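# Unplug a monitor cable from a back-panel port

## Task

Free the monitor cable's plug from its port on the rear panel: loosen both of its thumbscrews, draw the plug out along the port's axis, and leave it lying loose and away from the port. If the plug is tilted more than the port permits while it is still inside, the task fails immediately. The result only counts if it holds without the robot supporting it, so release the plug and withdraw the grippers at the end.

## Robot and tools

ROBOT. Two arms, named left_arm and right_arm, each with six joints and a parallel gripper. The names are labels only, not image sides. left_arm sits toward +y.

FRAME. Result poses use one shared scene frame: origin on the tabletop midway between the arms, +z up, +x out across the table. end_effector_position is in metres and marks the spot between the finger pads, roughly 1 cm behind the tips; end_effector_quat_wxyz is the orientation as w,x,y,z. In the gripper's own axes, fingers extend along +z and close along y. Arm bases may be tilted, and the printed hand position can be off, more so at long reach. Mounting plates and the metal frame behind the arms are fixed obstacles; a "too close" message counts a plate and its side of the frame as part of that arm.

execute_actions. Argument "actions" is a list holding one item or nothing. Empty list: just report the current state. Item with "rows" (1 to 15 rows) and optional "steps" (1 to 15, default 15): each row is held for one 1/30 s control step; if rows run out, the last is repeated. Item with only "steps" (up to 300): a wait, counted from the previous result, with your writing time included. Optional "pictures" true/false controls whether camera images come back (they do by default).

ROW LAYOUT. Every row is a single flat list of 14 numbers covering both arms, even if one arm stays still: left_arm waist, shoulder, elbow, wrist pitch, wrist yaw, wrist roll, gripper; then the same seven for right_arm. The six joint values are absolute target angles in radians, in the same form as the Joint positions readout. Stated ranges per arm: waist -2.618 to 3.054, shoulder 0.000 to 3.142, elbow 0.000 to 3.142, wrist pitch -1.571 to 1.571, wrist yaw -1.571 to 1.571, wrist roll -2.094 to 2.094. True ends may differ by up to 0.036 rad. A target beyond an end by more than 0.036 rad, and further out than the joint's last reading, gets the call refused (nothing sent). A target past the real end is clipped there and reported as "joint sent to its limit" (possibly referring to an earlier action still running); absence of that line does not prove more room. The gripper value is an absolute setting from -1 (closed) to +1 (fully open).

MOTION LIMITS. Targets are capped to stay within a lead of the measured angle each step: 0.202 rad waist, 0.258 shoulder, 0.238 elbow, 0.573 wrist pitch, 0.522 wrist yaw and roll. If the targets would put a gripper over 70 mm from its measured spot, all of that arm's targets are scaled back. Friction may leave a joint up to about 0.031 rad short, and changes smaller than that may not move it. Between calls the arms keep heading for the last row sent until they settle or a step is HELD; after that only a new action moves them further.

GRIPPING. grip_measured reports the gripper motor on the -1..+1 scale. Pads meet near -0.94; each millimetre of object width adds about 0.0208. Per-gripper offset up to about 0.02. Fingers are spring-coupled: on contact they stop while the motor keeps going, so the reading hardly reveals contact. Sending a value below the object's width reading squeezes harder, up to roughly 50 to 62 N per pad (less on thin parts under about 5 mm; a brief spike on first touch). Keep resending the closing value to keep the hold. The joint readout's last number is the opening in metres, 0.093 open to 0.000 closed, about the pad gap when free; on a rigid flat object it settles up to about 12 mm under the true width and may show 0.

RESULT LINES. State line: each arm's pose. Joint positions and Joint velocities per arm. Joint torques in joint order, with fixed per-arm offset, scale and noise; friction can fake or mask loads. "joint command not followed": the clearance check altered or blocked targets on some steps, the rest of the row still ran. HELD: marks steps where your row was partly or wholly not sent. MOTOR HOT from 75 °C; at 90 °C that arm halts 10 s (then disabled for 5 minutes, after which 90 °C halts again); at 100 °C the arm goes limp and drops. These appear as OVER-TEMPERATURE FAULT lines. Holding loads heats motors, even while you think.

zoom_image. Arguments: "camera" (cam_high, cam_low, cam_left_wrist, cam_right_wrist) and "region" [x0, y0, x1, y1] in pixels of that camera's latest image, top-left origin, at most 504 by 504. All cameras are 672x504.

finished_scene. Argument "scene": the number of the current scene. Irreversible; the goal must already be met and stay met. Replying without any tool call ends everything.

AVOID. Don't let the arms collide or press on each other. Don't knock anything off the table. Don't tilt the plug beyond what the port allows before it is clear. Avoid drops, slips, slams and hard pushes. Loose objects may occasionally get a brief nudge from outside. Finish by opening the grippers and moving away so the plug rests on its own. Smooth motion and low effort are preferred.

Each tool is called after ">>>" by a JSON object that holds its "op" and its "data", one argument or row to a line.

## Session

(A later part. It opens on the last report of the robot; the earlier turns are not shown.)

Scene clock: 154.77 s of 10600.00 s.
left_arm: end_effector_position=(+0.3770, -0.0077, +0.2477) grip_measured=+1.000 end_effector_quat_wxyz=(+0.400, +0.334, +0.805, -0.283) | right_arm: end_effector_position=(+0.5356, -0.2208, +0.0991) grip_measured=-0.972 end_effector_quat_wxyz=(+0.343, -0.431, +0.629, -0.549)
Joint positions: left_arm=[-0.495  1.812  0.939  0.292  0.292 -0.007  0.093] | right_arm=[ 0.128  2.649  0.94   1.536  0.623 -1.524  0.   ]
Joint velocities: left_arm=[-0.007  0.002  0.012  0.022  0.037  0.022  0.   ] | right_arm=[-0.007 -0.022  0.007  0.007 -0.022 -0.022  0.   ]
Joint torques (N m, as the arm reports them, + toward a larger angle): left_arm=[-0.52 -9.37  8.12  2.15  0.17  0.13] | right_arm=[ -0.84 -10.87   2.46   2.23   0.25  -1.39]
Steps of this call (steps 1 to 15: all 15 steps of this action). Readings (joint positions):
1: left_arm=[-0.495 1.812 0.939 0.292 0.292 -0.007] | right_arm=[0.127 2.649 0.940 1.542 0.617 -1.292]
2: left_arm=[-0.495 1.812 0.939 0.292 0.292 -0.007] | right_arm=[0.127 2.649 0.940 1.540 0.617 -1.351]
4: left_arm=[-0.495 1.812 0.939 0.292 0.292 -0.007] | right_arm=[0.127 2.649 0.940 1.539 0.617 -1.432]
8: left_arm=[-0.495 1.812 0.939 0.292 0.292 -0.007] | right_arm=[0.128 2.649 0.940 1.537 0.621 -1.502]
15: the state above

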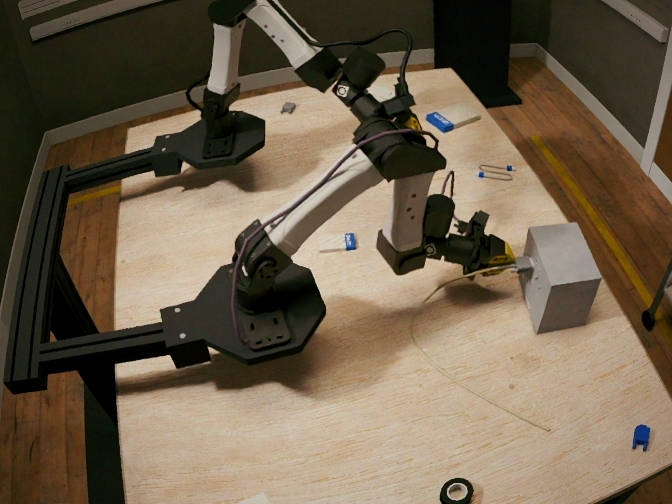

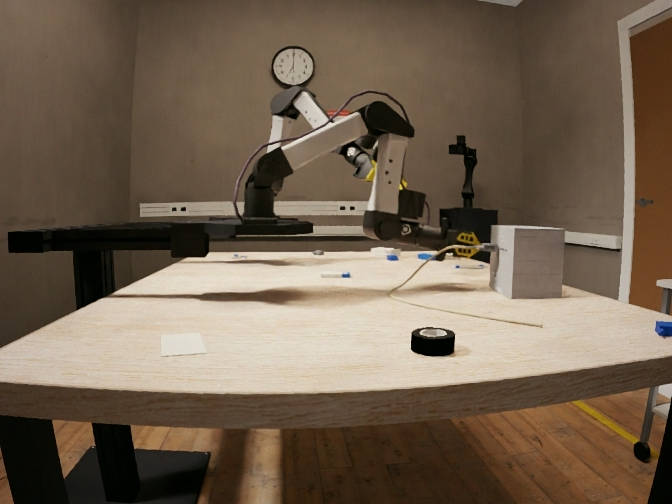

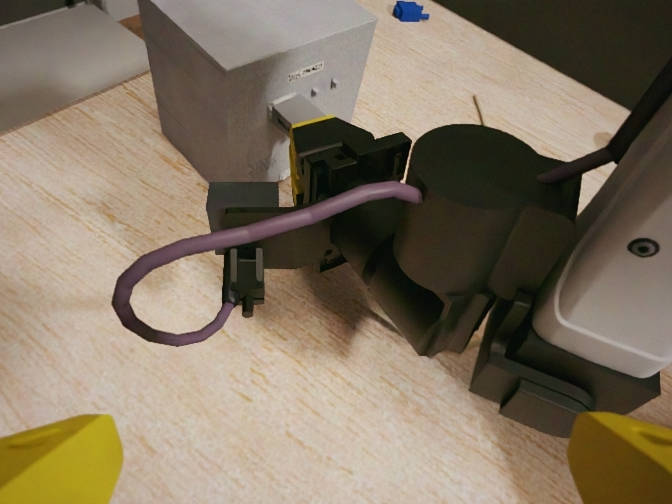

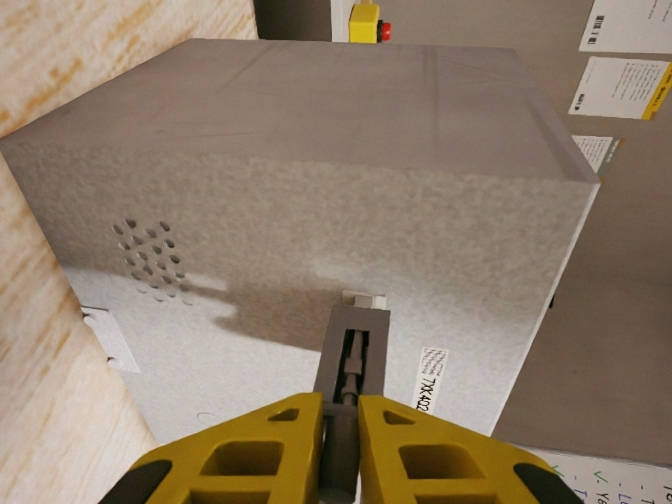

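>>> {"op": "execute_actions", "data": {
  "actions": [
    {"rows":[[-0.5,1.8,0.95,0.3,0.3,0,1,0.12,2.635,0.925,1.555,0.63,-1.2,-1]]}
  ],
  "pictures": false
}}

>>> {"op": "execute_actions", "data": {
  "actions": [
    {"rows":[[-0.5,1.8,0.95,0.3,0.3,0,1,0.12,2.635,0.925,1.555,0.63,-0.9,-1]]}
  ]
}}

>>> {"op": "zoom_image", "data": {
  "camera": "cam_right_wrist",
  "region": [240,280,460,504]
}}

Scene clock: 158.70 s of 10600.00 s.
left_arm: end_effector_position=(+0.3770, -0.0077, +0.2477) grip_measured=+1.000 end_effector_quat_wxyz=(+0.400, +0.334, +0.805, -0.283) | right_arm: end_effector_position=(+0.5360, -0.2204, +0.0999) grip_measured=-0.972 end_effector_quat_wxyz=(+0.426, -0.328, +0.687, -0.489)
Joint positions: left_arm=[-0.495  1.812  0.939  0.292  0.292 -0.007  0.093] | right_arm=[ 0.128  2.649  0.94   1.54   0.62  -1.213  0.   ]
Joint velocities: left_arm=[-0.007 -0.012 -0.012 -0.051 -0.081 -0.066  0.   ] | right_arm=[ 0.002 -0.002 -0.012 -0.007  0.037  0.022  0.   ]
Joint torques (N m, as the arm reports them, + toward a larger angle): left_arm=[-0.5  -9.33  8.24  2.14  0.18  0.16] | right_arm=[ -0.77 -10.83   2.4    2.25   0.31   0.09]
Steps of this call (steps 1 to 15: the robot went on to your last target; steps 16 to 90: nothing new was sent; then 0.43 s passed at rest; steps 91 to 105: all 15 steps of this action). Readings (joint positions):
91: left_arm=[-0.495 1.812 0.939 0.292 0.292 -0.007] | right_arm=[0.128 2.649 0.940 1.535 0.623 -1.460]
92: left_arm=[-0.495 1.812 0.939 0.292 0.292 -0.007] | right_arm=[0.128 2.649 0.940 1.535 0.622 -1.402]
94: left_arm=[-0.495 1.812 0.939 0.292 0.292 -0.007] | right_arm=[0.128 2.649 0.940 1.537 0.621 -1.326]
98: left_arm=[-0.495 1.812 0.939 0.292 0.292 -0.007] | right_arm=[0.128 2.649 0.940 1.539 0.620 -1.251]
105: the state above

Scene clock: 159.20 s of 10600.00 s.
left_arm: end_effector_position=(+0.3770, -0.0077, +0.2477) grip_measured=+1.000 end_effector_quat_wxyz=(+0.400, +0.334, +0.805, -0.283) | right_arm: end_effector_position=(+0.5361, -0.2204, +0.1010) grip_measured=-0.972 end_effector_quat_wxyz=(+0.487, -0.234, +0.723, -0.430)
Joint positions: left_arm=[-0.495  1.812  0.939  0.292  0.292 -0.007  0.093] | right_arm=[ 0.128  2.649  0.94   1.545  0.62  -0.952  0.   ]
Joint velocities: left_arm=[-0.002  0.002  0.017  0.007 -0.022 -0.007  0.   ] | right_arm=[-0.032 -0.027 -0.002 -0.007 -0.007  0.051  0.   ]
Joint torques (N m, as the arm reports them, + toward a larger angle): left_arm=[-0.44 -9.37  8.19  2.15  0.21  0.1 ] | right_arm=[ -0.81 -10.93   2.35   2.14   0.3    0.57]
Steps of this call (steps 1 to 15: all 15 steps of this action). Readings (joint positions):
1: left_arm=[-0.495 1.812 0.939 0.292 0.292 -0.007] | right_arm=[0.128 2.649 0.940 1.541 0.620 -1.163]
2: left_arm=[-0.495 1.812 0.939 0.292 0.292 -0.007] | right_arm=[0.128 2.649 0.940 1.542 0.620 -1.113]
4: left_arm=[-0.495 1.812 0.939 0.292 0.292 -0.007] | right_arm=[0.128 2.649 0.940 1.543 0.620 -1.044]
8: left_arm=[-0.495 1.812 0.939 0.292 0.292 -0.007] | right_arm=[0.128 2.649 0.940 1.545 0.620 -0.979]
15: the state above

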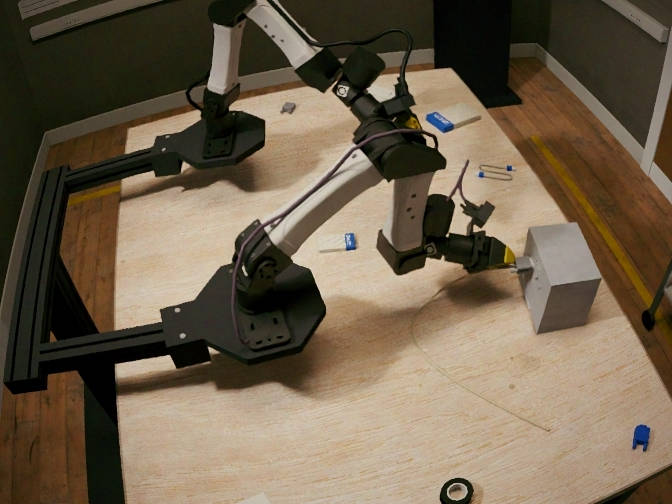

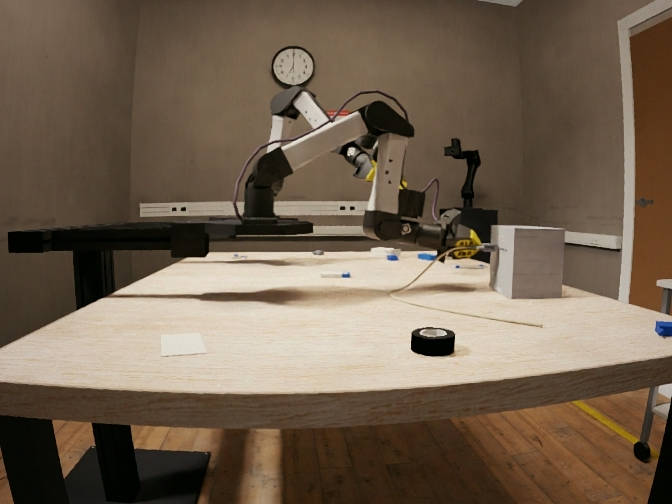

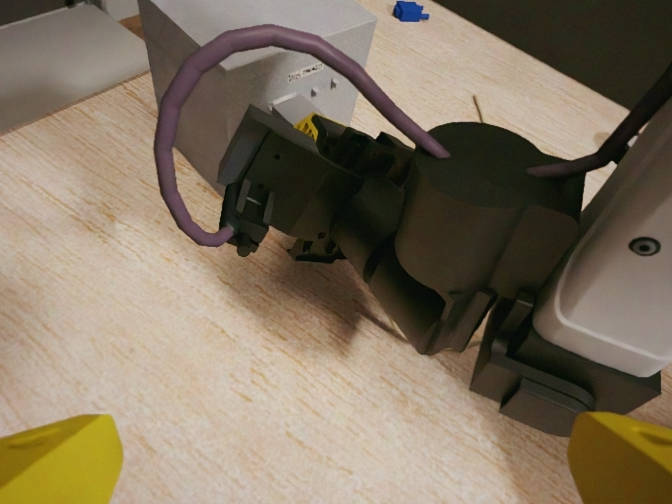

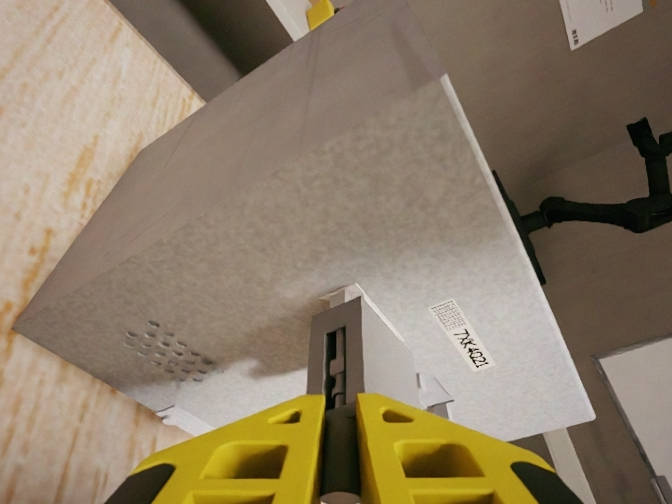

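Region (240, 280, 460, 504) of cam_right_wrist's 672x504 image, scaled by 2.250, with more detail than that image has; it fills the left 495 columns of this view, and the rest is white.

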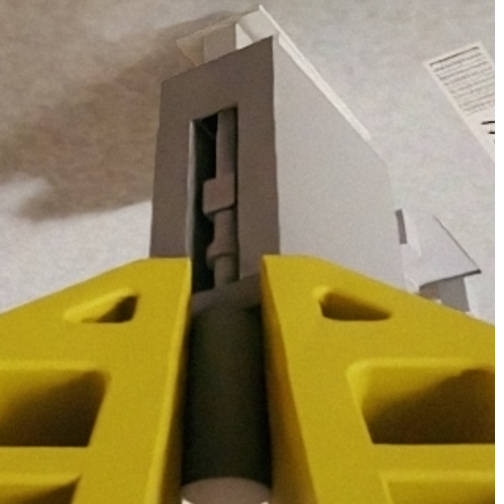

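>>> {"op": "execute_actions", "data": {
  "actions": [
    {"rows":[[-0.5,1.8,0.95,0.3,0.3,0,1,0.12,2.635,0.925,1.555,0.63,-1.65,-1]]}
  ],
  "pictures": false
}}

>>> {"op": "execute_actions", "data": {
  "actions": [
    {"rows":[[-0.5,1.8,0.95,0.3,0.3,0,1,0.12,2.635,0.925,1.555,0.63,-1.55,-0.6],[-0.5,1.8,0.95,0.3,0.3,0,1,0.12,2.635,0.925,1.555,0.63,-1.55,-0.6],[-0.5,1.8,0.95,0.3,0.3,0,1,0.12,2.635,0.925,1.555,0.63,-0.5,-0.6]]}
  ],
  "pictures": false
}}

>>> {"op": "execute_actions", "data": {
  "actions": [
    {"rows":[[-0.5,1.8,0.95,0.3,0.3,0,1,0.12,2.635,0.925,1.555,0.63,-0.6,-0.88],[-0.5,1.8,0.95,0.3,0.3,0,1,0.12,2.635,0.925,1.555,0.63,-0.6,-0.88],[-0.5,1.8,0.95,0.3,0.3,0,1,0.12,2.635,0.925,1.555,0.63,-1.75,-0.88]]}
  ],
  "pictures": false
}}

>>> {"op": "execute_actions", "data": {
  "actions": [
    {"rows":[[-0.5,1.8,0.95,0.3,0.3,0,1,0.12,2.635,0.925,1.555,0.63,-1.55,-0.6],[-0.5,1.8,0.95,0.3,0.3,0,1,0.12,2.635,0.925,1.555,0.63,-1.55,-0.6],[-0.5,1.8,0.95,0.3,0.3,0,1,0.12,2.635,0.925,1.555,0.63,-0.5,-0.6]]}
  ],
  "pictures": false
}}

>>> {"op": "execute_actions", "data": {
  "actions": [
    {"rows":[[-0.5,1.8,0.95,0.3,0.3,0,1,0.12,2.635,0.925,1.555,0.63,-0.6,-0.88],[-0.5,1.8,0.95,0.3,0.3,0,1,0.12,2.635,0.925,1.555,0.63,-0.6,-0.88],[-0.5,1.8,0.95,0.3,0.3,0,1,0.12,2.635,0.925,1.555,0.63,-1.75,-0.88]]}
  ],
  "pictures": false
}}

>>> {"op": "execute_actions", "data": {
  "actions": [
    {"rows":[[-0.5,1.8,0.95,0.3,0.3,0,1,0.12,2.635,0.925,1.555,0.63,-1.55,-0.6],[-0.5,1.8,0.95,0.3,0.3,0,1,0.12,2.635,0.925,1.555,0.63,-1.55,-0.6],[-0.5,1.8,0.95,0.3,0.3,0,1,0.12,2.635,0.925,1.555,0.63,-0.5,-0.6]]}
  ],
  "pictures": false
}}

>>> {"op": "execute_actions", "data": {
  "actions": [
    {"rows":[[-0.5,1.8,0.95,0.3,0.3,0,1,0.12,2.635,0.925,1.555,0.63,-0.6,-0.88],[-0.5,1.8,0.95,0.3,0.3,0,1,0.12,2.635,0.925,1.555,0.63,-0.6,-0.88],[-0.5,1.8,0.95,0.3,0.3,0,1,0.12,2.635,0.925,1.555,0.63,-1.0,-0.88]]}
  ]
}}

>>> {"op": "zoom_image", "data": {
  "camera": "cam_right_wrist",
  "region": [240,280,460,504]
}}

Scene clock: 173.47 s of 10600.00 s.
left_arm: end_effector_position=(+0.3770, -0.0077, +0.2477) grip_measured=+1.000 end_effector_quat_wxyz=(+0.400, +0.334, +0.805, -0.283) | right_arm: end_effector_position=(+0.5356, -0.2207, +0.0991) grip_measured=-0.972 end_effector_quat_wxyz=(+0.342, -0.431, +0.629, -0.550)
Joint positions: left_arm=[-0.495  1.812  0.939  0.292  0.292 -0.007  0.093] | right_arm=[ 0.129  2.649  0.94   1.536  0.623 -1.526  0.   ]
Joint velocities: left_arm=[-0.007 -0.002 -0.002 -0.007  0.007 -0.066  0.   ] | right_arm=[ 0.022  0.007  0.007 -0.066 -0.022 -0.022  0.   ]
Joint torques (N m, as the arm reports them, + toward a larger angle): left_arm=[-0.49 -9.18  8.07  2.15  0.16  0.13] | right_arm=[ -0.92 -11.15   2.35   2.24   0.2   -1.38]
Steps of this call (steps 1 to 15: the robot went on to your last target; steps 16 to 90: nothing new was sent; then 10.77 s passed at rest; steps 91 to 105: all 15 steps of this action). Readings (joint positions):
91: left_arm=[-0.495 1.812 0.939 0.292 0.292 -0.007] | right_arm=[0.128 2.649 0.940 1.545 0.620 -1.036]
92: left_arm=[-0.495 1.812 0.939 0.292 0.292 -0.007] | right_arm=[0.128 2.649 0.940 1.543 0.620 -1.137]
94: left_arm=[-0.495 1.812 0.939 0.292 0.292 -0.007] | right_arm=[0.128 2.649 0.940 1.540 0.620 -1.312]
98: left_arm=[-0.495 1.812 0.939 0.292 0.292 -0.007] | right_arm=[0.128 2.649 0.940 1.537 0.621 -1.478]
105: the state above

Scene clock: 173.97 s of 10600.00 s.
left_arm: end_effector_position=(+0.3770, -0.0077, +0.2477) grip_measured=+1.000 end_effector_quat_wxyz=(+0.400, +0.334, +0.805, -0.283) | right_arm: end_effector_position=(+0.5353, -0.2229, +0.1076) grip_measured=-0.601 end_effector_quat_wxyz=(+0.560, -0.095, +0.748, -0.344)
Joint positions: left_arm=[-0.495  1.812  0.939  0.292  0.292 -0.007  0.093] | right_arm=[ 0.128  2.642  0.934  1.566  0.636 -0.604  0.016]
Joint velocities: left_arm=[ 0.007  0.012  0.002 -0.051 -0.051 -0.081  0.   ] | right_arm=[ 0.012 -0.007  0.002  0.066  0.007  0.652 -0.   ]
Joint torques (N m, as the arm reports them, + toward a larger angle): left_arm=[-0.4  -9.31  8.12  2.18  0.2   0.13] | right_arm=[ -0.88 -10.38   3.01   1.92   0.12   0.15]
Steps of this call (steps 1 to 15: all 15 steps of this action). Readings (joint positions):
1: left_arm=[-0.495 1.812 0.939 0.292 0.292 -0.007] | right_arm=[0.129 2.649 0.939 1.534 0.624 -1.521]
2: left_arm=[-0.495 1.812 0.939 0.292 0.292 -0.007] | right_arm=[0.131 2.649 0.935 1.531 0.626 -1.524]
4: left_arm=[-0.495 1.812 0.939 0.292 0.292 -0.007] | right_arm=[0.131 2.649 0.934 1.529 0.623 -1.341]
8: left_arm=[-0.495 1.812 0.939 0.292 0.292 -0.007] | right_arm=[0.131 2.649 0.934 1.534 0.616 -0.944]
15: the state above

Scene clock: 174.47 s of 10600.00 s.
left_arm: end_effector_position=(+0.3770, -0.0077, +0.2477) grip_measured=+1.000 end_effector_quat_wxyz=(+0.400, +0.334, +0.805, -0.283) | right_arm: end_effector_position=(+0.5362, -0.2162, +0.0977) grip_measured=-0.872 end_effector_quat_wxyz=(+0.323, -0.469, +0.606, -0.555)
Joint positions: left_arm=[-0.495  1.812  0.939  0.292  0.292 -0.007  0.093] | right_arm=[ 0.13   2.642  0.934  1.521  0.595 -1.609  0.003]
Joint velocities: left_arm=[-0.007  0.002  0.012 -0.007  0.051  0.022  0.   ] | right_arm=[ 0.002 -0.007  0.027 -0.022  0.051 -0.857 -0.001]
Joint torques (N m, as the arm reports them, + toward a larger angle): left_arm=[-0.46 -9.33  8.2   2.17  0.16  0.12] | right_arm=[ -1.03 -10.44   3.12   2.41   0.52  -0.31]
Steps of this call (steps 1 to 15: all 15 steps of this action). Readings (joint positions):
1: left_arm=[-0.495 1.812 0.939 0.292 0.292 -0.007] | right_arm=[0.128 2.642 0.934 1.565 0.629 -0.601]
2: left_arm=[-0.495 1.812 0.939 0.292 0.292 -0.007] | right_arm=[0.130 2.642 0.934 1.559 0.623 -0.602]
4: left_arm=[-0.495 1.812 0.939 0.292 0.292 -0.007] | right_arm=[0.130 2.642 0.934 1.554 0.615 -0.785]
8: left_arm=[-0.495 1.812 0.939 0.292 0.292 -0.007] | right_arm=[0.130 2.642 0.934 1.541 0.602 -1.174]
15: the state above

Scene clock: 174.97 s of 10600.00 s.
left_arm: end_effector_position=(+0.3770, -0.0077, +0.2477) grip_measured=+1.000 end_effector_quat_wxyz=(+0.400, +0.334, +0.805, -0.283) | right_arm: end_effector_position=(+0.5357, -0.2188, +0.1043) grip_measured=-0.602 end_effector_quat_wxyz=(+0.558, -0.111, +0.750, -0.339)
Joint positions: left_arm=[-0.495  1.812  0.939  0.292  0.292 -0.007  0.093] | right_arm=[ 0.13   2.642  0.931  1.556  0.611 -0.616  0.016]
Joint velocities: left_arm=[ 0.012  0.007 -0.002 -0.022 -0.037 -0.037  0.   ] | right_arm=[-0.027 -0.002 -0.007  0.139  0.066  0.711  0.   ]
Joint torques (N m, as the arm reports them, + toward a larger angle): left_arm=[-0.48 -9.3   8.11  2.16  0.19  0.13] | right_arm=[ -0.89 -10.45   3.09   1.92   0.27   0.09]
Steps of this call (steps 1 to 15: all 15 steps of this action). Readings (joint positions):
1: left_arm=[-0.495 1.812 0.939 0.292 0.292 -0.007] | right_arm=[0.130 2.642 0.933 1.519 0.595 -1.603]
2: left_arm=[-0.495 1.812 0.939 0.292 0.292 -0.007] | right_arm=[0.130 2.642 0.931 1.515 0.596 -1.594]
4: left_arm=[-0.495 1.812 0.939 0.292 0.292 -0.007] | right_arm=[0.130 2.642 0.931 1.515 0.596 -1.409]
8: left_arm=[-0.495 1.812 0.939 0.292 0.292 -0.007] | right_arm=[0.131 2.642 0.931 1.529 0.596 -1.011]
15: the state above

Scene clock: 175.47 s of 10600.00 s.
left_arm: end_effector_position=(+0.3770, -0.0077, +0.2477) grip_measured=+1.000 end_effector_quat_wxyz=(+0.400, +0.334, +0.805, -0.283) | right_arm: end_effector_position=(+0.5358, -0.2158, +0.0972) grip_measured=-0.872 end_effector_quat_wxyz=(+0.322, -0.473, +0.604, -0.555)
Joint positions: left_arm=[-0.495  1.812  0.939  0.292  0.292 -0.007  0.093] | right_arm=[ 0.129  2.642  0.931  1.523  0.589 -1.617  0.003]
Joint velocities: left_arm=[ 0.022 -0.002 -0.007 -0.037  0.022 -0.022  0.   ] | right_arm=[ 0.002  0.012 -0.002 -0.007  0.022 -0.799 -0.001]
Joint torques (N m, as the arm reports them, + toward a larger angle): left_arm=[-0.59 -9.26  8.18  2.15  0.16  0.12] | right_arm=[ -0.86 -10.77   3.27   2.45   0.74  -0.11]
Steps of this call (steps 1 to 15: all 15 steps of this action). Readings (joint positions):
1: left_arm=[-0.495 1.812 0.939 0.292 0.292 -0.007] | right_arm=[0.129 2.642 0.931 1.559 0.614 -0.611]
2: left_arm=[-0.495 1.812 0.939 0.292 0.292 -0.007] | right_arm=[0.129 2.642 0.931 1.561 0.616 -0.611]
4: left_arm=[-0.495 1.812 0.939 0.292 0.292 -0.007] | right_arm=[0.129 2.642 0.931 1.558 0.611 -0.796]
8: left_arm=[-0.495 1.812 0.939 0.292 0.292 -0.007] | right_arm=[0.129 2.642 0.931 1.545 0.598 -1.189]
15: the state above

Scene clock: 175.97 s of 10600.00 s.
left_arm: end_effector_position=(+0.3770, -0.0077, +0.2477) grip_measured=+1.000 end_effector_quat_wxyz=(+0.400, +0.334, +0.805, -0.283) | right_arm: end_effector_position=(+0.5359, -0.2186, +0.1041) grip_measured=-0.602 end_effector_quat_wxyz=(+0.558, -0.112, +0.750, -0.338)
Joint positions: left_arm=[-0.495  1.812  0.939  0.292  0.292 -0.007  0.093] | right_arm=[ 0.129  2.642  0.931  1.555  0.609 -0.616  0.016]
Joint velocities: left_arm=[ 0.002  0.002 -0.022 -0.051 -0.022  0.007  0.   ] | right_arm=[ 0.012  0.002 -0.002  0.095  0.066  0.681  0.001]
Joint torques (N m, as the arm reports them, + toward a larger angle): left_arm=[-0.46 -9.25  8.17  2.15  0.18  0.11] | right_arm=[ -1.04 -10.52   3.07   1.91   0.28   0.12]
Steps of this call (steps 1 to 15: all 15 steps of this action). Readings (joint positions):
1: left_arm=[-0.495 1.812 0.939 0.292 0.292 -0.007] | right_arm=[0.129 2.642 0.931 1.522 0.589 -1.610]
2: left_arm=[-0.495 1.812 0.939 0.292 0.292 -0.007] | right_arm=[0.129 2.642 0.931 1.519 0.592 -1.599]
4: left_arm=[-0.495 1.812 0.939 0.292 0.292 -0.007] | right_arm=[0.130 2.642 0.931 1.517 0.592 -1.414]
8: left_arm=[-0.495 1.812 0.939 0.292 0.292 -0.007] | right_arm=[0.131 2.642 0.931 1.530 0.592 -1.016]
15: the state above

Scene clock: 176.47 s of 10600.00 s.
left_arm: end_effector_position=(+0.3770, -0.0077, +0.2477) grip_measured=+1.000 end_effector_quat_wxyz=(+0.400, +0.334, +0.805, -0.283) | right_arm: end_effector_position=(+0.5361, -0.2182, +0.1034) grip_measured=-0.872 end_effector_quat_wxyz=(+0.490, -0.242, +0.719, -0.428)
Joint positions: left_arm=[-0.495  1.812  0.939  0.292  0.292 -0.007  0.093] | right_arm=[ 0.128  2.642  0.931  1.552  0.604 -0.965  0.003]
Joint velocities: left_arm=[ 0.007 -0.007  0.012 -0.007 -0.037  0.022  0.   ] | right_arm=[-0.002  0.012 -0.002 -0.051 -0.037 -0.125 -0.   ]
Joint torques (N m, as the arm reports them, + toward a larger angle): left_arm=[-0.45 -9.34  8.08  2.17  0.2   0.12] | right_arm=[ -0.98 -10.57   3.11   2.03   0.51  -0.11]
Steps of this call (steps 1 to 15: all 15 steps of this action). Readings (joint positions):
1: left_arm=[-0.495 1.812 0.939 0.292 0.292 -0.007] | right_arm=[0.129 2.642 0.931 1.558 0.612 -0.612]
2: left_arm=[-0.495 1.812 0.939 0.292 0.292 -0.007] | right_arm=[0.128 2.642 0.931 1.561 0.615 -0.611]
4: left_arm=[-0.495 1.812 0.939 0.292 0.292 -0.007] | right_arm=[0.128 2.642 0.931 1.559 0.611 -0.739]
8: left_arm=[-0.495 1.812 0.939 0.292 0.292 -0.007] | right_arm=[0.128 2.642 0.931 1.555 0.607 -0.887]
15: the state above

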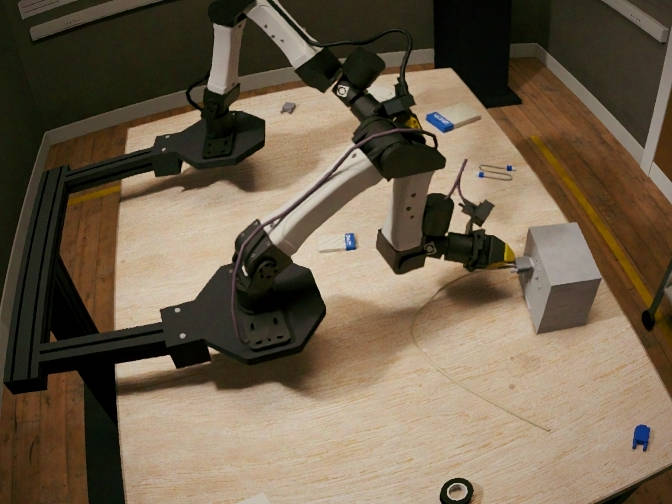

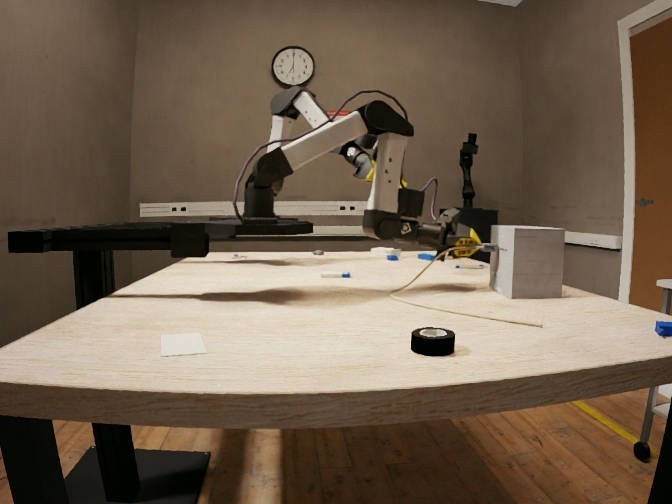

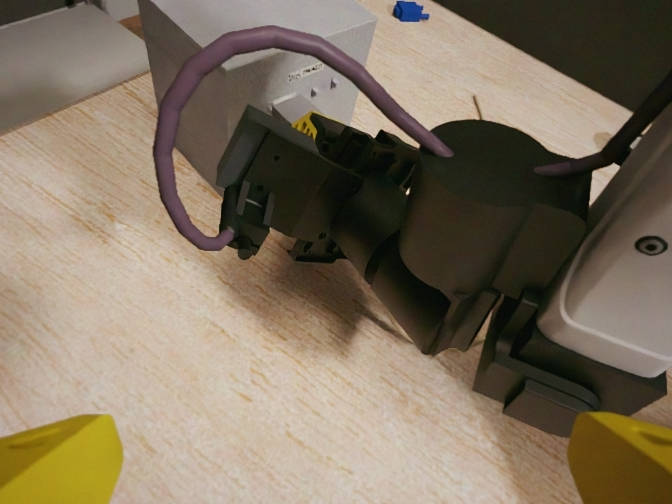

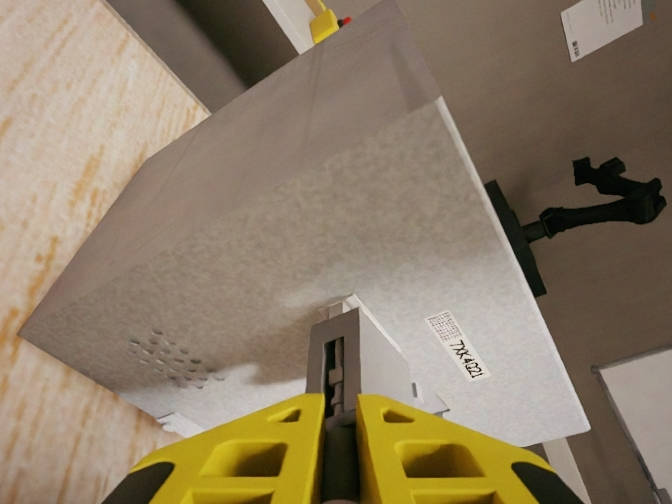

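Region (240, 280, 460, 504) of cam_right_wrist's 672x504 image, scaled by 2.250, with more detail than that image has; it fills the left 495 columns of this view, and the rest is white.

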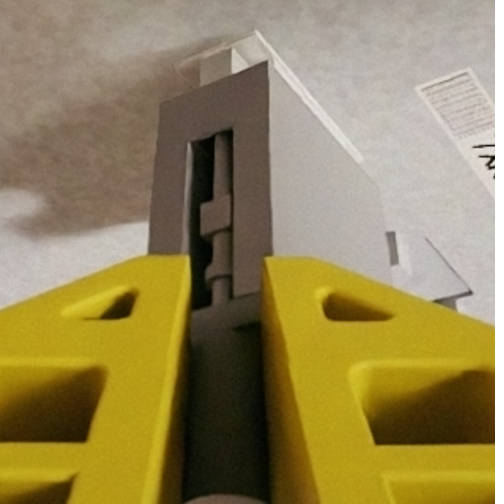

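>>> {"op": "execute_actions", "data": {
  "actions": [
    {"rows":[[-0.5,1.8,0.95,0.3,0.3,0,1,0.12,2.635,0.925,1.555,0.63,-1,-0.45],[-0.5,1.8,0.95,0.3,0.3,0,1,0.14,2.635,0.925,1.555,0.63,-1,-0.45],[-0.5,1.8,0.95,0.3,0.3,0,1,0.17,2.62,0.91,1.555,0.6,-1,-0.45],[-0.5,1.8,0.95,0.3,0.3,0,1,0.17,2.6,0.89,1.555,0.6,-1,-0.45],[-0.5,1.8,0.95,0.3,0.3,0,1,0.17,2.55,0.83,1.555,0.6,-1,-0.45],[-0.5,1.8,0.95,0.3,0.3,0,1,0.17,2.48,0.76,1.555,0.6,-1,-0.45],[-0.5,1.8,0.95,0.3,0.3,0,1,0.17,2.4,0.7,1.555,0.6,-1,-0.45]]}
  ],
  "pictures": false
}}

>>> {"op": "execute_actions", "data": {
  "actions": [
    {"rows":[[-0.5,1.8,0.95,0.3,0.3,0,1,-0.34,2.4,0.7,1.555,-0.43,1.5,-0.45]]}
  ],
  "pictures": false
}}

>>> {"op": "execute_actions", "data": {
  "actions": [
    {"steps":25}
  ],
  "pictures": false
}}

>>> {"op": "execute_actions", "data": {
  "actions": [
    {"rows":[[-0.5,1.8,0.95,0.3,0.3,0,1,-0.34,2.44,0.74,1.555,-0.43,1.5,-0.45],[-0.5,1.8,0.95,0.3,0.3,0,1,-0.34,2.48,0.78,1.555,-0.43,1.5,-0.45],[-0.5,1.8,0.95,0.3,0.3,0,1,-0.34,2.52,0.81,1.555,-0.43,1.5,-0.45],[-0.5,1.8,0.95,0.3,0.3,0,1,-0.34,2.55,0.84,1.555,-0.43,1.5,-0.45],[-0.5,1.8,0.95,0.3,0.3,0,1,-0.34,2.58,0.87,1.555,-0.43,1.5,-0.45],[-0.5,1.8,0.95,0.3,0.3,0,1,-0.34,2.6,0.89,1.555,-0.43,1.5,-0.45],[-0.5,1.8,0.95,0.3,0.3,0,1,-0.34,2.615,0.89,1.555,-0.43,1.5,-0.45]]}
  ]
}}

Scene clock: 189.40 s of 10600.00 s.
left_arm: end_effector_position=(+0.3770, -0.0077, +0.2477) grip_measured=+1.000 end_effector_quat_wxyz=(+0.400, +0.334, +0.805, -0.283) | right_arm: end_effector_position=(+0.5081, -0.2056, +0.1651) grip_measured=-0.452 end_effector_quat_wxyz=(+0.507, -0.259, +0.703, -0.426)
Joint positions: left_arm=[-0.495  1.812  0.939  0.292  0.292 -0.007  0.093] | right_arm=[ 0.17   2.397  0.715  1.559  0.602 -0.995  0.024]
Joint velocities: left_arm=[ 0.002 -0.002  0.012 -0.007  0.007 -0.051  0.   ] | right_arm=[-0.017  0.002 -0.012 -0.037  0.007  0.007  0.   ]
Joint torques (N m, as the arm reports them, + toward a larger angle): left_arm=[-0.43 -9.26  8.01  2.15  0.2   0.13] | right_arm=[-0.17 -8.81  2.7   2.15  0.13 -0.09]
Steps of this call (steps 1 to 30: the robot went on to your last target; steps 31 to 90: nothing new was sent; then 9.43 s passed at rest; steps 91 to 105: all 15 steps of this action). Readings (joint positions):
91: left_arm=[-0.495 1.812 0.939 0.292 0.292 -0.007] | right_arm=[0.128 2.642 0.931 1.550 0.603 -0.985]
92: left_arm=[-0.495 1.812 0.939 0.292 0.292 -0.007] | right_arm=[0.130 2.642 0.931 1.547 0.607 -0.987]
94: left_arm=[-0.495 1.812 0.939 0.292 0.292 -0.007] | right_arm=[0.139 2.637 0.926 1.546 0.608 -0.990]
98: left_arm=[-0.495 1.812 0.939 0.292 0.292 -0.007] | right_arm=[0.169 2.491 0.755 1.527 0.602 -0.995]
105: the state above

Scene clock: 189.90 s of 10600.00 s.
left_arm: end_effector_position=(+0.3770, -0.0077, +0.2477) grip_measured=+1.000 end_effector_quat_wxyz=(+0.400, +0.334, +0.805, -0.283) | right_arm: end_effector_position=(+0.5162, -0.2951, +0.1596) grip_measured=-0.451 end_effector_quat_wxyz=(+0.623, +0.170, +0.733, +0.214)
Joint positions: left_arm=[-0.495  1.812  0.939  0.292  0.292 -0.007  0.093] | right_arm=[-0.347  2.397  0.714  1.555 -0.359  0.492  0.024]
Joint velocities: left_arm=[ 0.007  0.007 -0.007  0.007 -0.007 -0.007  0.   ] | right_arm=[ 0.168  0.012 -0.022 -0.037 -0.432  2.777 -0.001]
Joint torques (N m, as the arm reports them, + toward a larger angle): left_arm=[-0.44 -9.34  8.13  2.18  0.19  0.13] | right_arm=[-0.39 -8.57  2.68  2.15  0.01 -0.15]
Steps of this call (steps 1 to 15: all 15 steps of this action). Readings (joint positions):
1: left_arm=[-0.495 1.812 0.939 0.292 0.292 -0.007] | right_arm=[0.145 2.397 0.714 1.557 0.511 -0.912]
2: left_arm=[-0.495 1.812 0.939 0.292 0.292 -0.007] | right_arm=[0.098 2.397 0.714 1.555 0.399 -0.813]
4: left_arm=[-0.495 1.812 0.939 0.292 0.292 -0.007] | right_arm=[-0.036 2.397 0.714 1.555 0.191 -0.614]
8: left_arm=[-0.495 1.812 0.939 0.292 0.292 -0.007] | right_arm=[-0.313 2.397 0.714 1.555 -0.151 -0.213]
15: the state above

Scene clock: 190.73 s of 10600.00 s.
left_arm: end_effector_position=(+0.3770, -0.0077, +0.2477) grip_measured=+1.000 end_effector_quat_wxyz=(+0.400, +0.334, +0.805, -0.283) | right_arm: end_effector_position=(+0.5152, -0.2816, +0.1603) grip_measured=-0.451 end_effector_quat_wxyz=(+0.426, +0.482, +0.576, +0.504)
Joint positions: left_arm=[-0.495  1.812  0.939  0.292  0.292 -0.007  0.093] | right_arm=[-0.34   2.397  0.714  1.555 -0.422  1.49   0.024]
Joint velocities: left_arm=[-0.002 -0.017  0.002  0.051  0.007  0.007  0.   ] | right_arm=[-0.027  0.002  0.002  0.11  -0.051 -0.037  0.   ]
Joint torques (N m, as the arm reports them, + toward a larger angle): left_arm=[-0.53 -9.29  8.12  2.18  0.18  0.11] | right_arm=[-0.16 -8.92  2.56  2.09 -0.06 -0.08]
Steps of this call (steps 1 to 25: the robot went on to your last target). Readings (joint positions):
1: left_arm=[-0.495 1.812 0.939 0.292 0.292 -0.007] | right_arm=[-0.343 2.397 0.714 1.555 -0.373 0.592]
2: left_arm=[-0.495 1.812 0.939 0.292 0.292 -0.007] | right_arm=[-0.341 2.397 0.714 1.555 -0.384 0.692]
4: left_arm=[-0.495 1.812 0.939 0.292 0.292 -0.007] | right_arm=[-0.340 2.397 0.714 1.555 -0.398 0.893]
8: left_arm=[-0.495 1.812 0.939 0.292 0.292 -0.007] | right_arm=[-0.340 2.397 0.714 1.555 -0.412 1.238]
25: the state above

Scene clock: 191.23 s of 10600.00 s.
left_arm: end_effector_position=(+0.3770, -0.0077, +0.2477) grip_measured=+1.000 end_effector_quat_wxyz=(+0.400, +0.334, +0.805, -0.283) | right_arm: end_effector_position=(+0.5293, -0.2839, +0.0949) grip_measured=-0.451 end_effector_quat_wxyz=(+0.398, +0.504, +0.586, +0.494)
Joint positions: left_arm=[-0.495  1.812  0.939  0.292  0.292 -0.007  0.093] | right_arm=[-0.34   2.618  0.871  1.543 -0.424  1.496  0.024]
Joint velocities: left_arm=[ 0.017 -0.012 -0.002  0.007 -0.007  0.037  0.   ] | right_arm=[-0.022  0.002 -0.002  0.037  0.022  0.066 -0.   ]
Joint torques (N m, as the arm reports them, + toward a larger angle): left_arm=[-0.4  -9.27  8.18  2.14  0.19  0.12] | right_arm=[-0.06 -9.83  5.35  2.26  0.01 -0.05]
Steps of this call (steps 1 to 15: all 15 steps of this action). Readings (joint positions):
1: left_arm=[-0.495 1.812 0.939 0.292 0.292 -0.007] | right_arm=[-0.340 2.400 0.715 1.556 -0.422 1.491]
2: left_arm=[-0.495 1.812 0.939 0.292 0.292 -0.007] | right_arm=[-0.340 2.413 0.727 1.560 -0.423 1.492]
4: left_arm=[-0.495 1.812 0.939 0.292 0.292 -0.007] | right_arm=[-0.340 2.470 0.779 1.566 -0.424 1.493]
8: left_arm=[-0.495 1.812 0.939 0.292 0.292 -0.007] | right_arm=[-0.340 2.589 0.869 1.557 -0.424 1.494]
15: the state above

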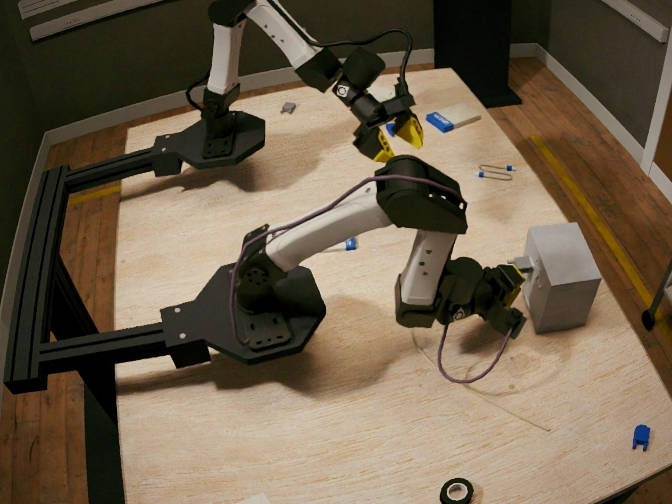

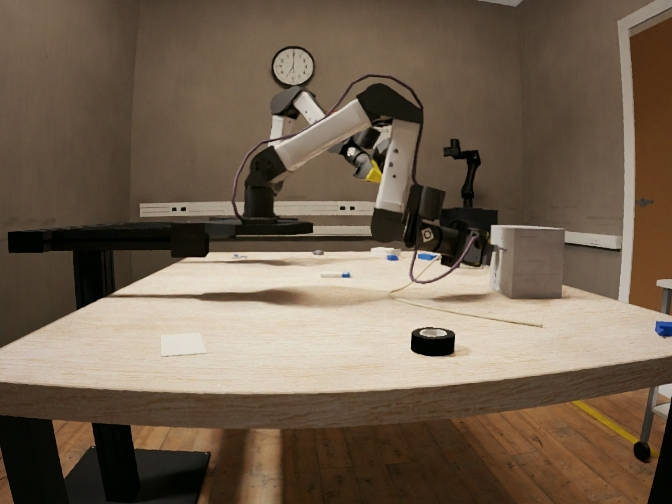

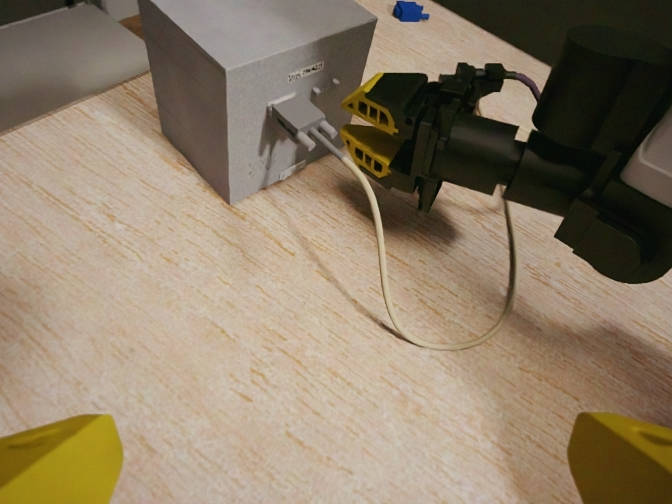

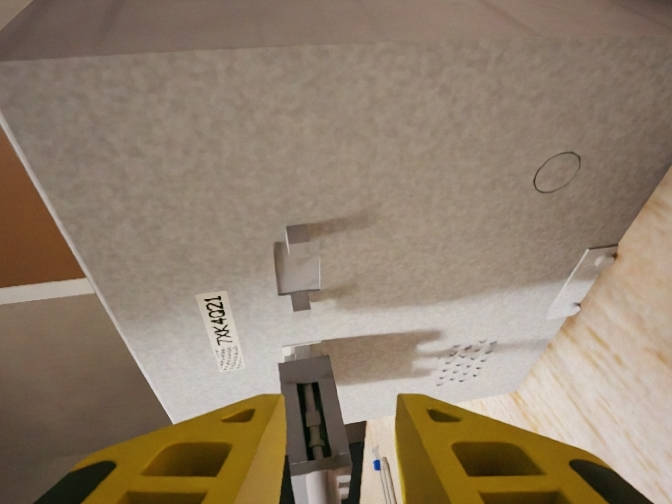

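>>> {"op": "execute_actions", "data": {
  "actions": [
    {"rows":[[-0.5,1.8,0.95,0.3,0.3,0,1,-0.32,2.59,0.89,1.555,-0.43,1.4,-0.45],[-0.5,1.8,0.95,0.3,0.3,0,1,-0.3,2.59,0.89,1.555,-0.43,1.4,-0.45],[-0.5,1.8,0.95,0.3,0.3,0,1,-0.285,2.59,0.89,1.555,-0.43,1.4,-0.45]]}
  ],
  "pictures": false
}}

>>> {"op": "execute_actions", "data": {
  "actions": [
    {"rows":[[-0.5,1.8,0.95,0.3,0.3,0,1,-0.285,2.59,0.89,1.555,-0.43,1.4,-1]]}
  ]
}}

>>> {"op": "zoom_image", "data": {
  "camera": "cam_left_wrist",
  "region": [250,60,430,200]
}}

>>> {"op": "execute_actions", "data": {
  "actions": [
    {"rows":[[-0.5,1.8,0.95,0.3,0.3,0,1,-0.285,2.59,0.89,1.555,-0.43,0.7,-1]]}
  ],
  "pictures": false
}}

Scene clock: 197.30 s of 10600.00 s.
left_arm: end_effector_position=(+0.3770, -0.0077, +0.2477) grip_measured=+1.000 end_effector_quat_wxyz=(+0.400, +0.334, +0.805, -0.283) | right_arm: end_effector_position=(+0.5338, -0.2558, +0.1017) grip_measured=-0.451 end_effector_quat_wxyz=(+0.409, +0.457, +0.618, +0.492)
Joint positions: left_arm=[-0.495  1.812  0.939  0.292  0.292 -0.007  0.093] | right_arm=[-0.283  2.605  0.871  1.545 -0.427  1.412  0.024]
Joint velocities: left_arm=[ 0.007 -0.007  0.002  0.007 -0.037 -0.095  0.   ] | right_arm=[-0.007  0.012  0.002  0.037 -0.037 -0.037  0.   ]
Joint torques (N m, as the arm reports them, + toward a larger angle): left_arm=[-0.45 -9.2   8.09  2.17  0.18  0.12] | right_arm=[ -0.37 -10.67   5.08   2.21   0.01  -0.26]
Steps of this call (steps 1 to 15: the robot went on to your last target; steps 16 to 90: nothing new was sent; then 2.57 s passed at rest; steps 91 to 105: all 15 steps of this action). Readings (joint positions):
91: left_arm=[-0.495 1.812 0.939 0.292 0.292 -0.007] | right_arm=[-0.339 2.617 0.871 1.543 -0.424 1.482]
92: left_arm=[-0.495 1.812 0.939 0.292 0.292 -0.007] | right_arm=[-0.335 2.615 0.871 1.543 -0.424 1.467]
94: left_arm=[-0.495 1.812 0.939 0.292 0.292 -0.007] | right_arm=[-0.315 2.610 0.871 1.543 -0.423 1.446]
98: left_arm=[-0.495 1.812 0.939 0.292 0.292 -0.007] | right_arm=[-0.284 2.605 0.871 1.545 -0.427 1.424]
105: the state above

Scene clock: 197.80 s of 10600.00 s.
left_arm: end_effector_position=(+0.3770, -0.0077, +0.2477) grip_measured=+1.000 end_effector_quat_wxyz=(+0.400, +0.334, +0.805, -0.283) | right_arm: end_effector_position=(+0.5334, -0.2562, +0.1007) grip_measured=-0.907 end_effector_quat_wxyz=(+0.411, +0.452, +0.623, +0.488)
Joint positions: left_arm=[-0.495  1.812  0.939  0.292  0.292 -0.007  0.093] | right_arm=[-0.285  2.605  0.871  1.54  -0.43   1.393  0.002]
Joint velocities: left_arm=[ 0.002  0.002  0.002 -0.051 -0.066 -0.037  0.   ] | right_arm=[ 0.007  0.002 -0.017  0.051 -0.037 -0.007  0.   ]
Joint torques (N m, as the arm reports them, + toward a larger angle): left_arm=[-0.53 -9.32  8.11  2.19  0.17  0.11] | right_arm=[ -0.22 -10.79   5.32   2.22   0.04  -0.05]
Steps of this call (steps 1 to 15: all 15 steps of this action). Readings (joint positions):
1: left_arm=[-0.495 1.812 0.939 0.292 0.292 -0.007] | right_arm=[-0.283 2.605 0.871 1.542 -0.427 1.411]
2: left_arm=[-0.495 1.812 0.939 0.292 0.292 -0.007] | right_arm=[-0.284 2.605 0.871 1.540 -0.428 1.409]
4: left_arm=[-0.495 1.812 0.939 0.292 0.292 -0.007] | right_arm=[-0.285 2.605 0.871 1.540 -0.430 1.401]
8: left_arm=[-0.495 1.812 0.939 0.292 0.292 -0.007] | right_arm=[-0.285 2.605 0.871 1.540 -0.430 1.396]
15: the state above

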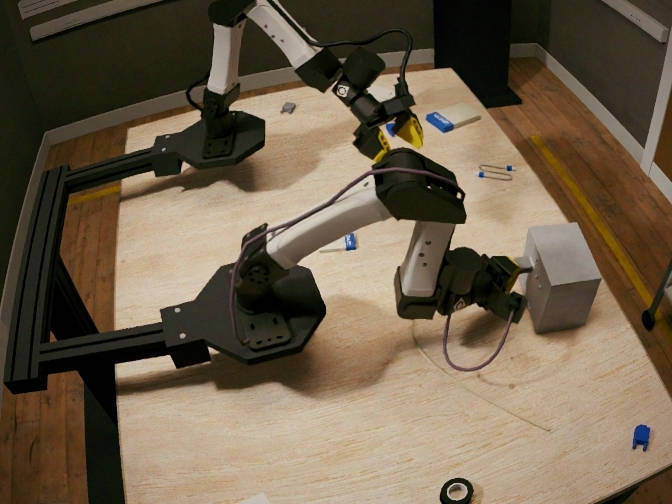

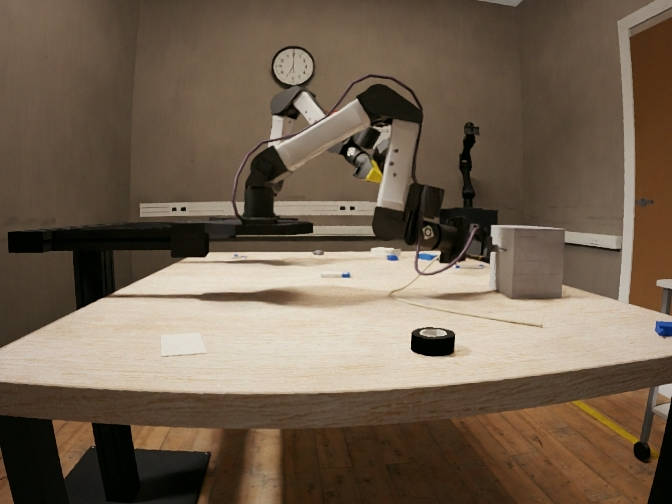

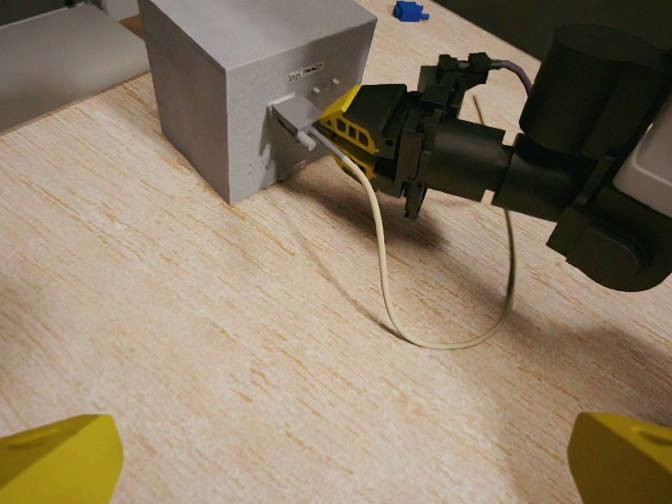

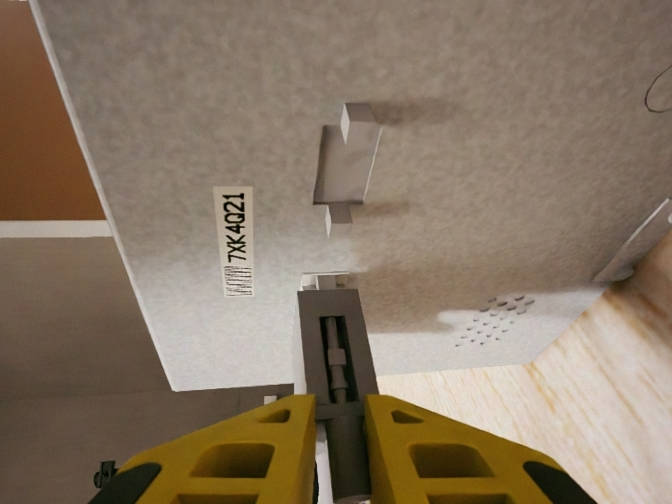

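Region (250, 60, 430, 200) of cam_left_wrist's 672x504 image, scaled by 2.800, with more detail than that image has.

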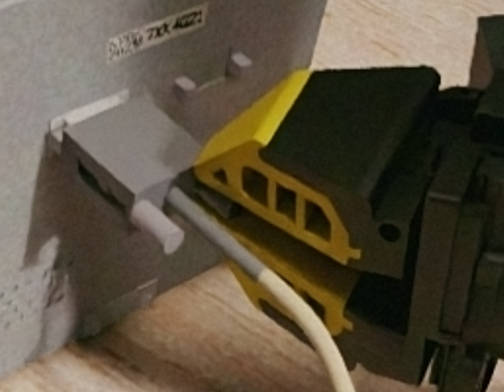

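Scene clock: 198.30 s of 10600.00 s.
left_arm: end_effector_position=(+0.3770, -0.0077, +0.2477) grip_measured=+1.000 end_effector_quat_wxyz=(+0.400, +0.334, +0.805, -0.283) | right_arm: end_effector_position=(+0.5328, -0.2561, +0.1011) grip_measured=-0.970 end_effector_quat_wxyz=(+0.539, +0.240, +0.731, +0.343)
Joint positions: left_arm=[-0.495  1.812  0.939  0.292  0.292 -0.007  0.093] | right_arm=[-0.288  2.605  0.87   1.543 -0.439  0.778  0.   ]
Joint velocities: left_arm=[-0.012 -0.012 -0.002  0.051 -0.022  0.007  0.   ] | right_arm=[-0.012 -0.002 -0.007 -0.007  0.051 -0.051  0.   ]
Joint torques (N m, as the arm reports them, + toward a larger angle): left_arm=[-0.46 -9.3   8.25  2.17  0.16  0.12] | right_arm=[  0.46 -10.76   5.53   2.26   0.22  -0.79]
Steps of this call (steps 1 to 15: all 15 steps of this action). Readings (joint positions):
1: left_arm=[-0.495 1.812 0.939 0.292 0.292 -0.007] | right_arm=[-0.285 2.605 0.871 1.541 -0.431 1.309]
2: left_arm=[-0.495 1.812 0.939 0.292 0.292 -0.007] | right_arm=[-0.286 2.605 0.871 1.542 -0.432 1.210]
4: left_arm=[-0.495 1.812 0.939 0.292 0.292 -0.007] | right_arm=[-0.288 2.605 0.870 1.543 -0.436 1.034]
8: left_arm=[-0.495 1.812 0.939 0.292 0.292 -0.007] | right_arm=[-0.288 2.605 0.870 1.543 -0.438 0.857]
15: the state above


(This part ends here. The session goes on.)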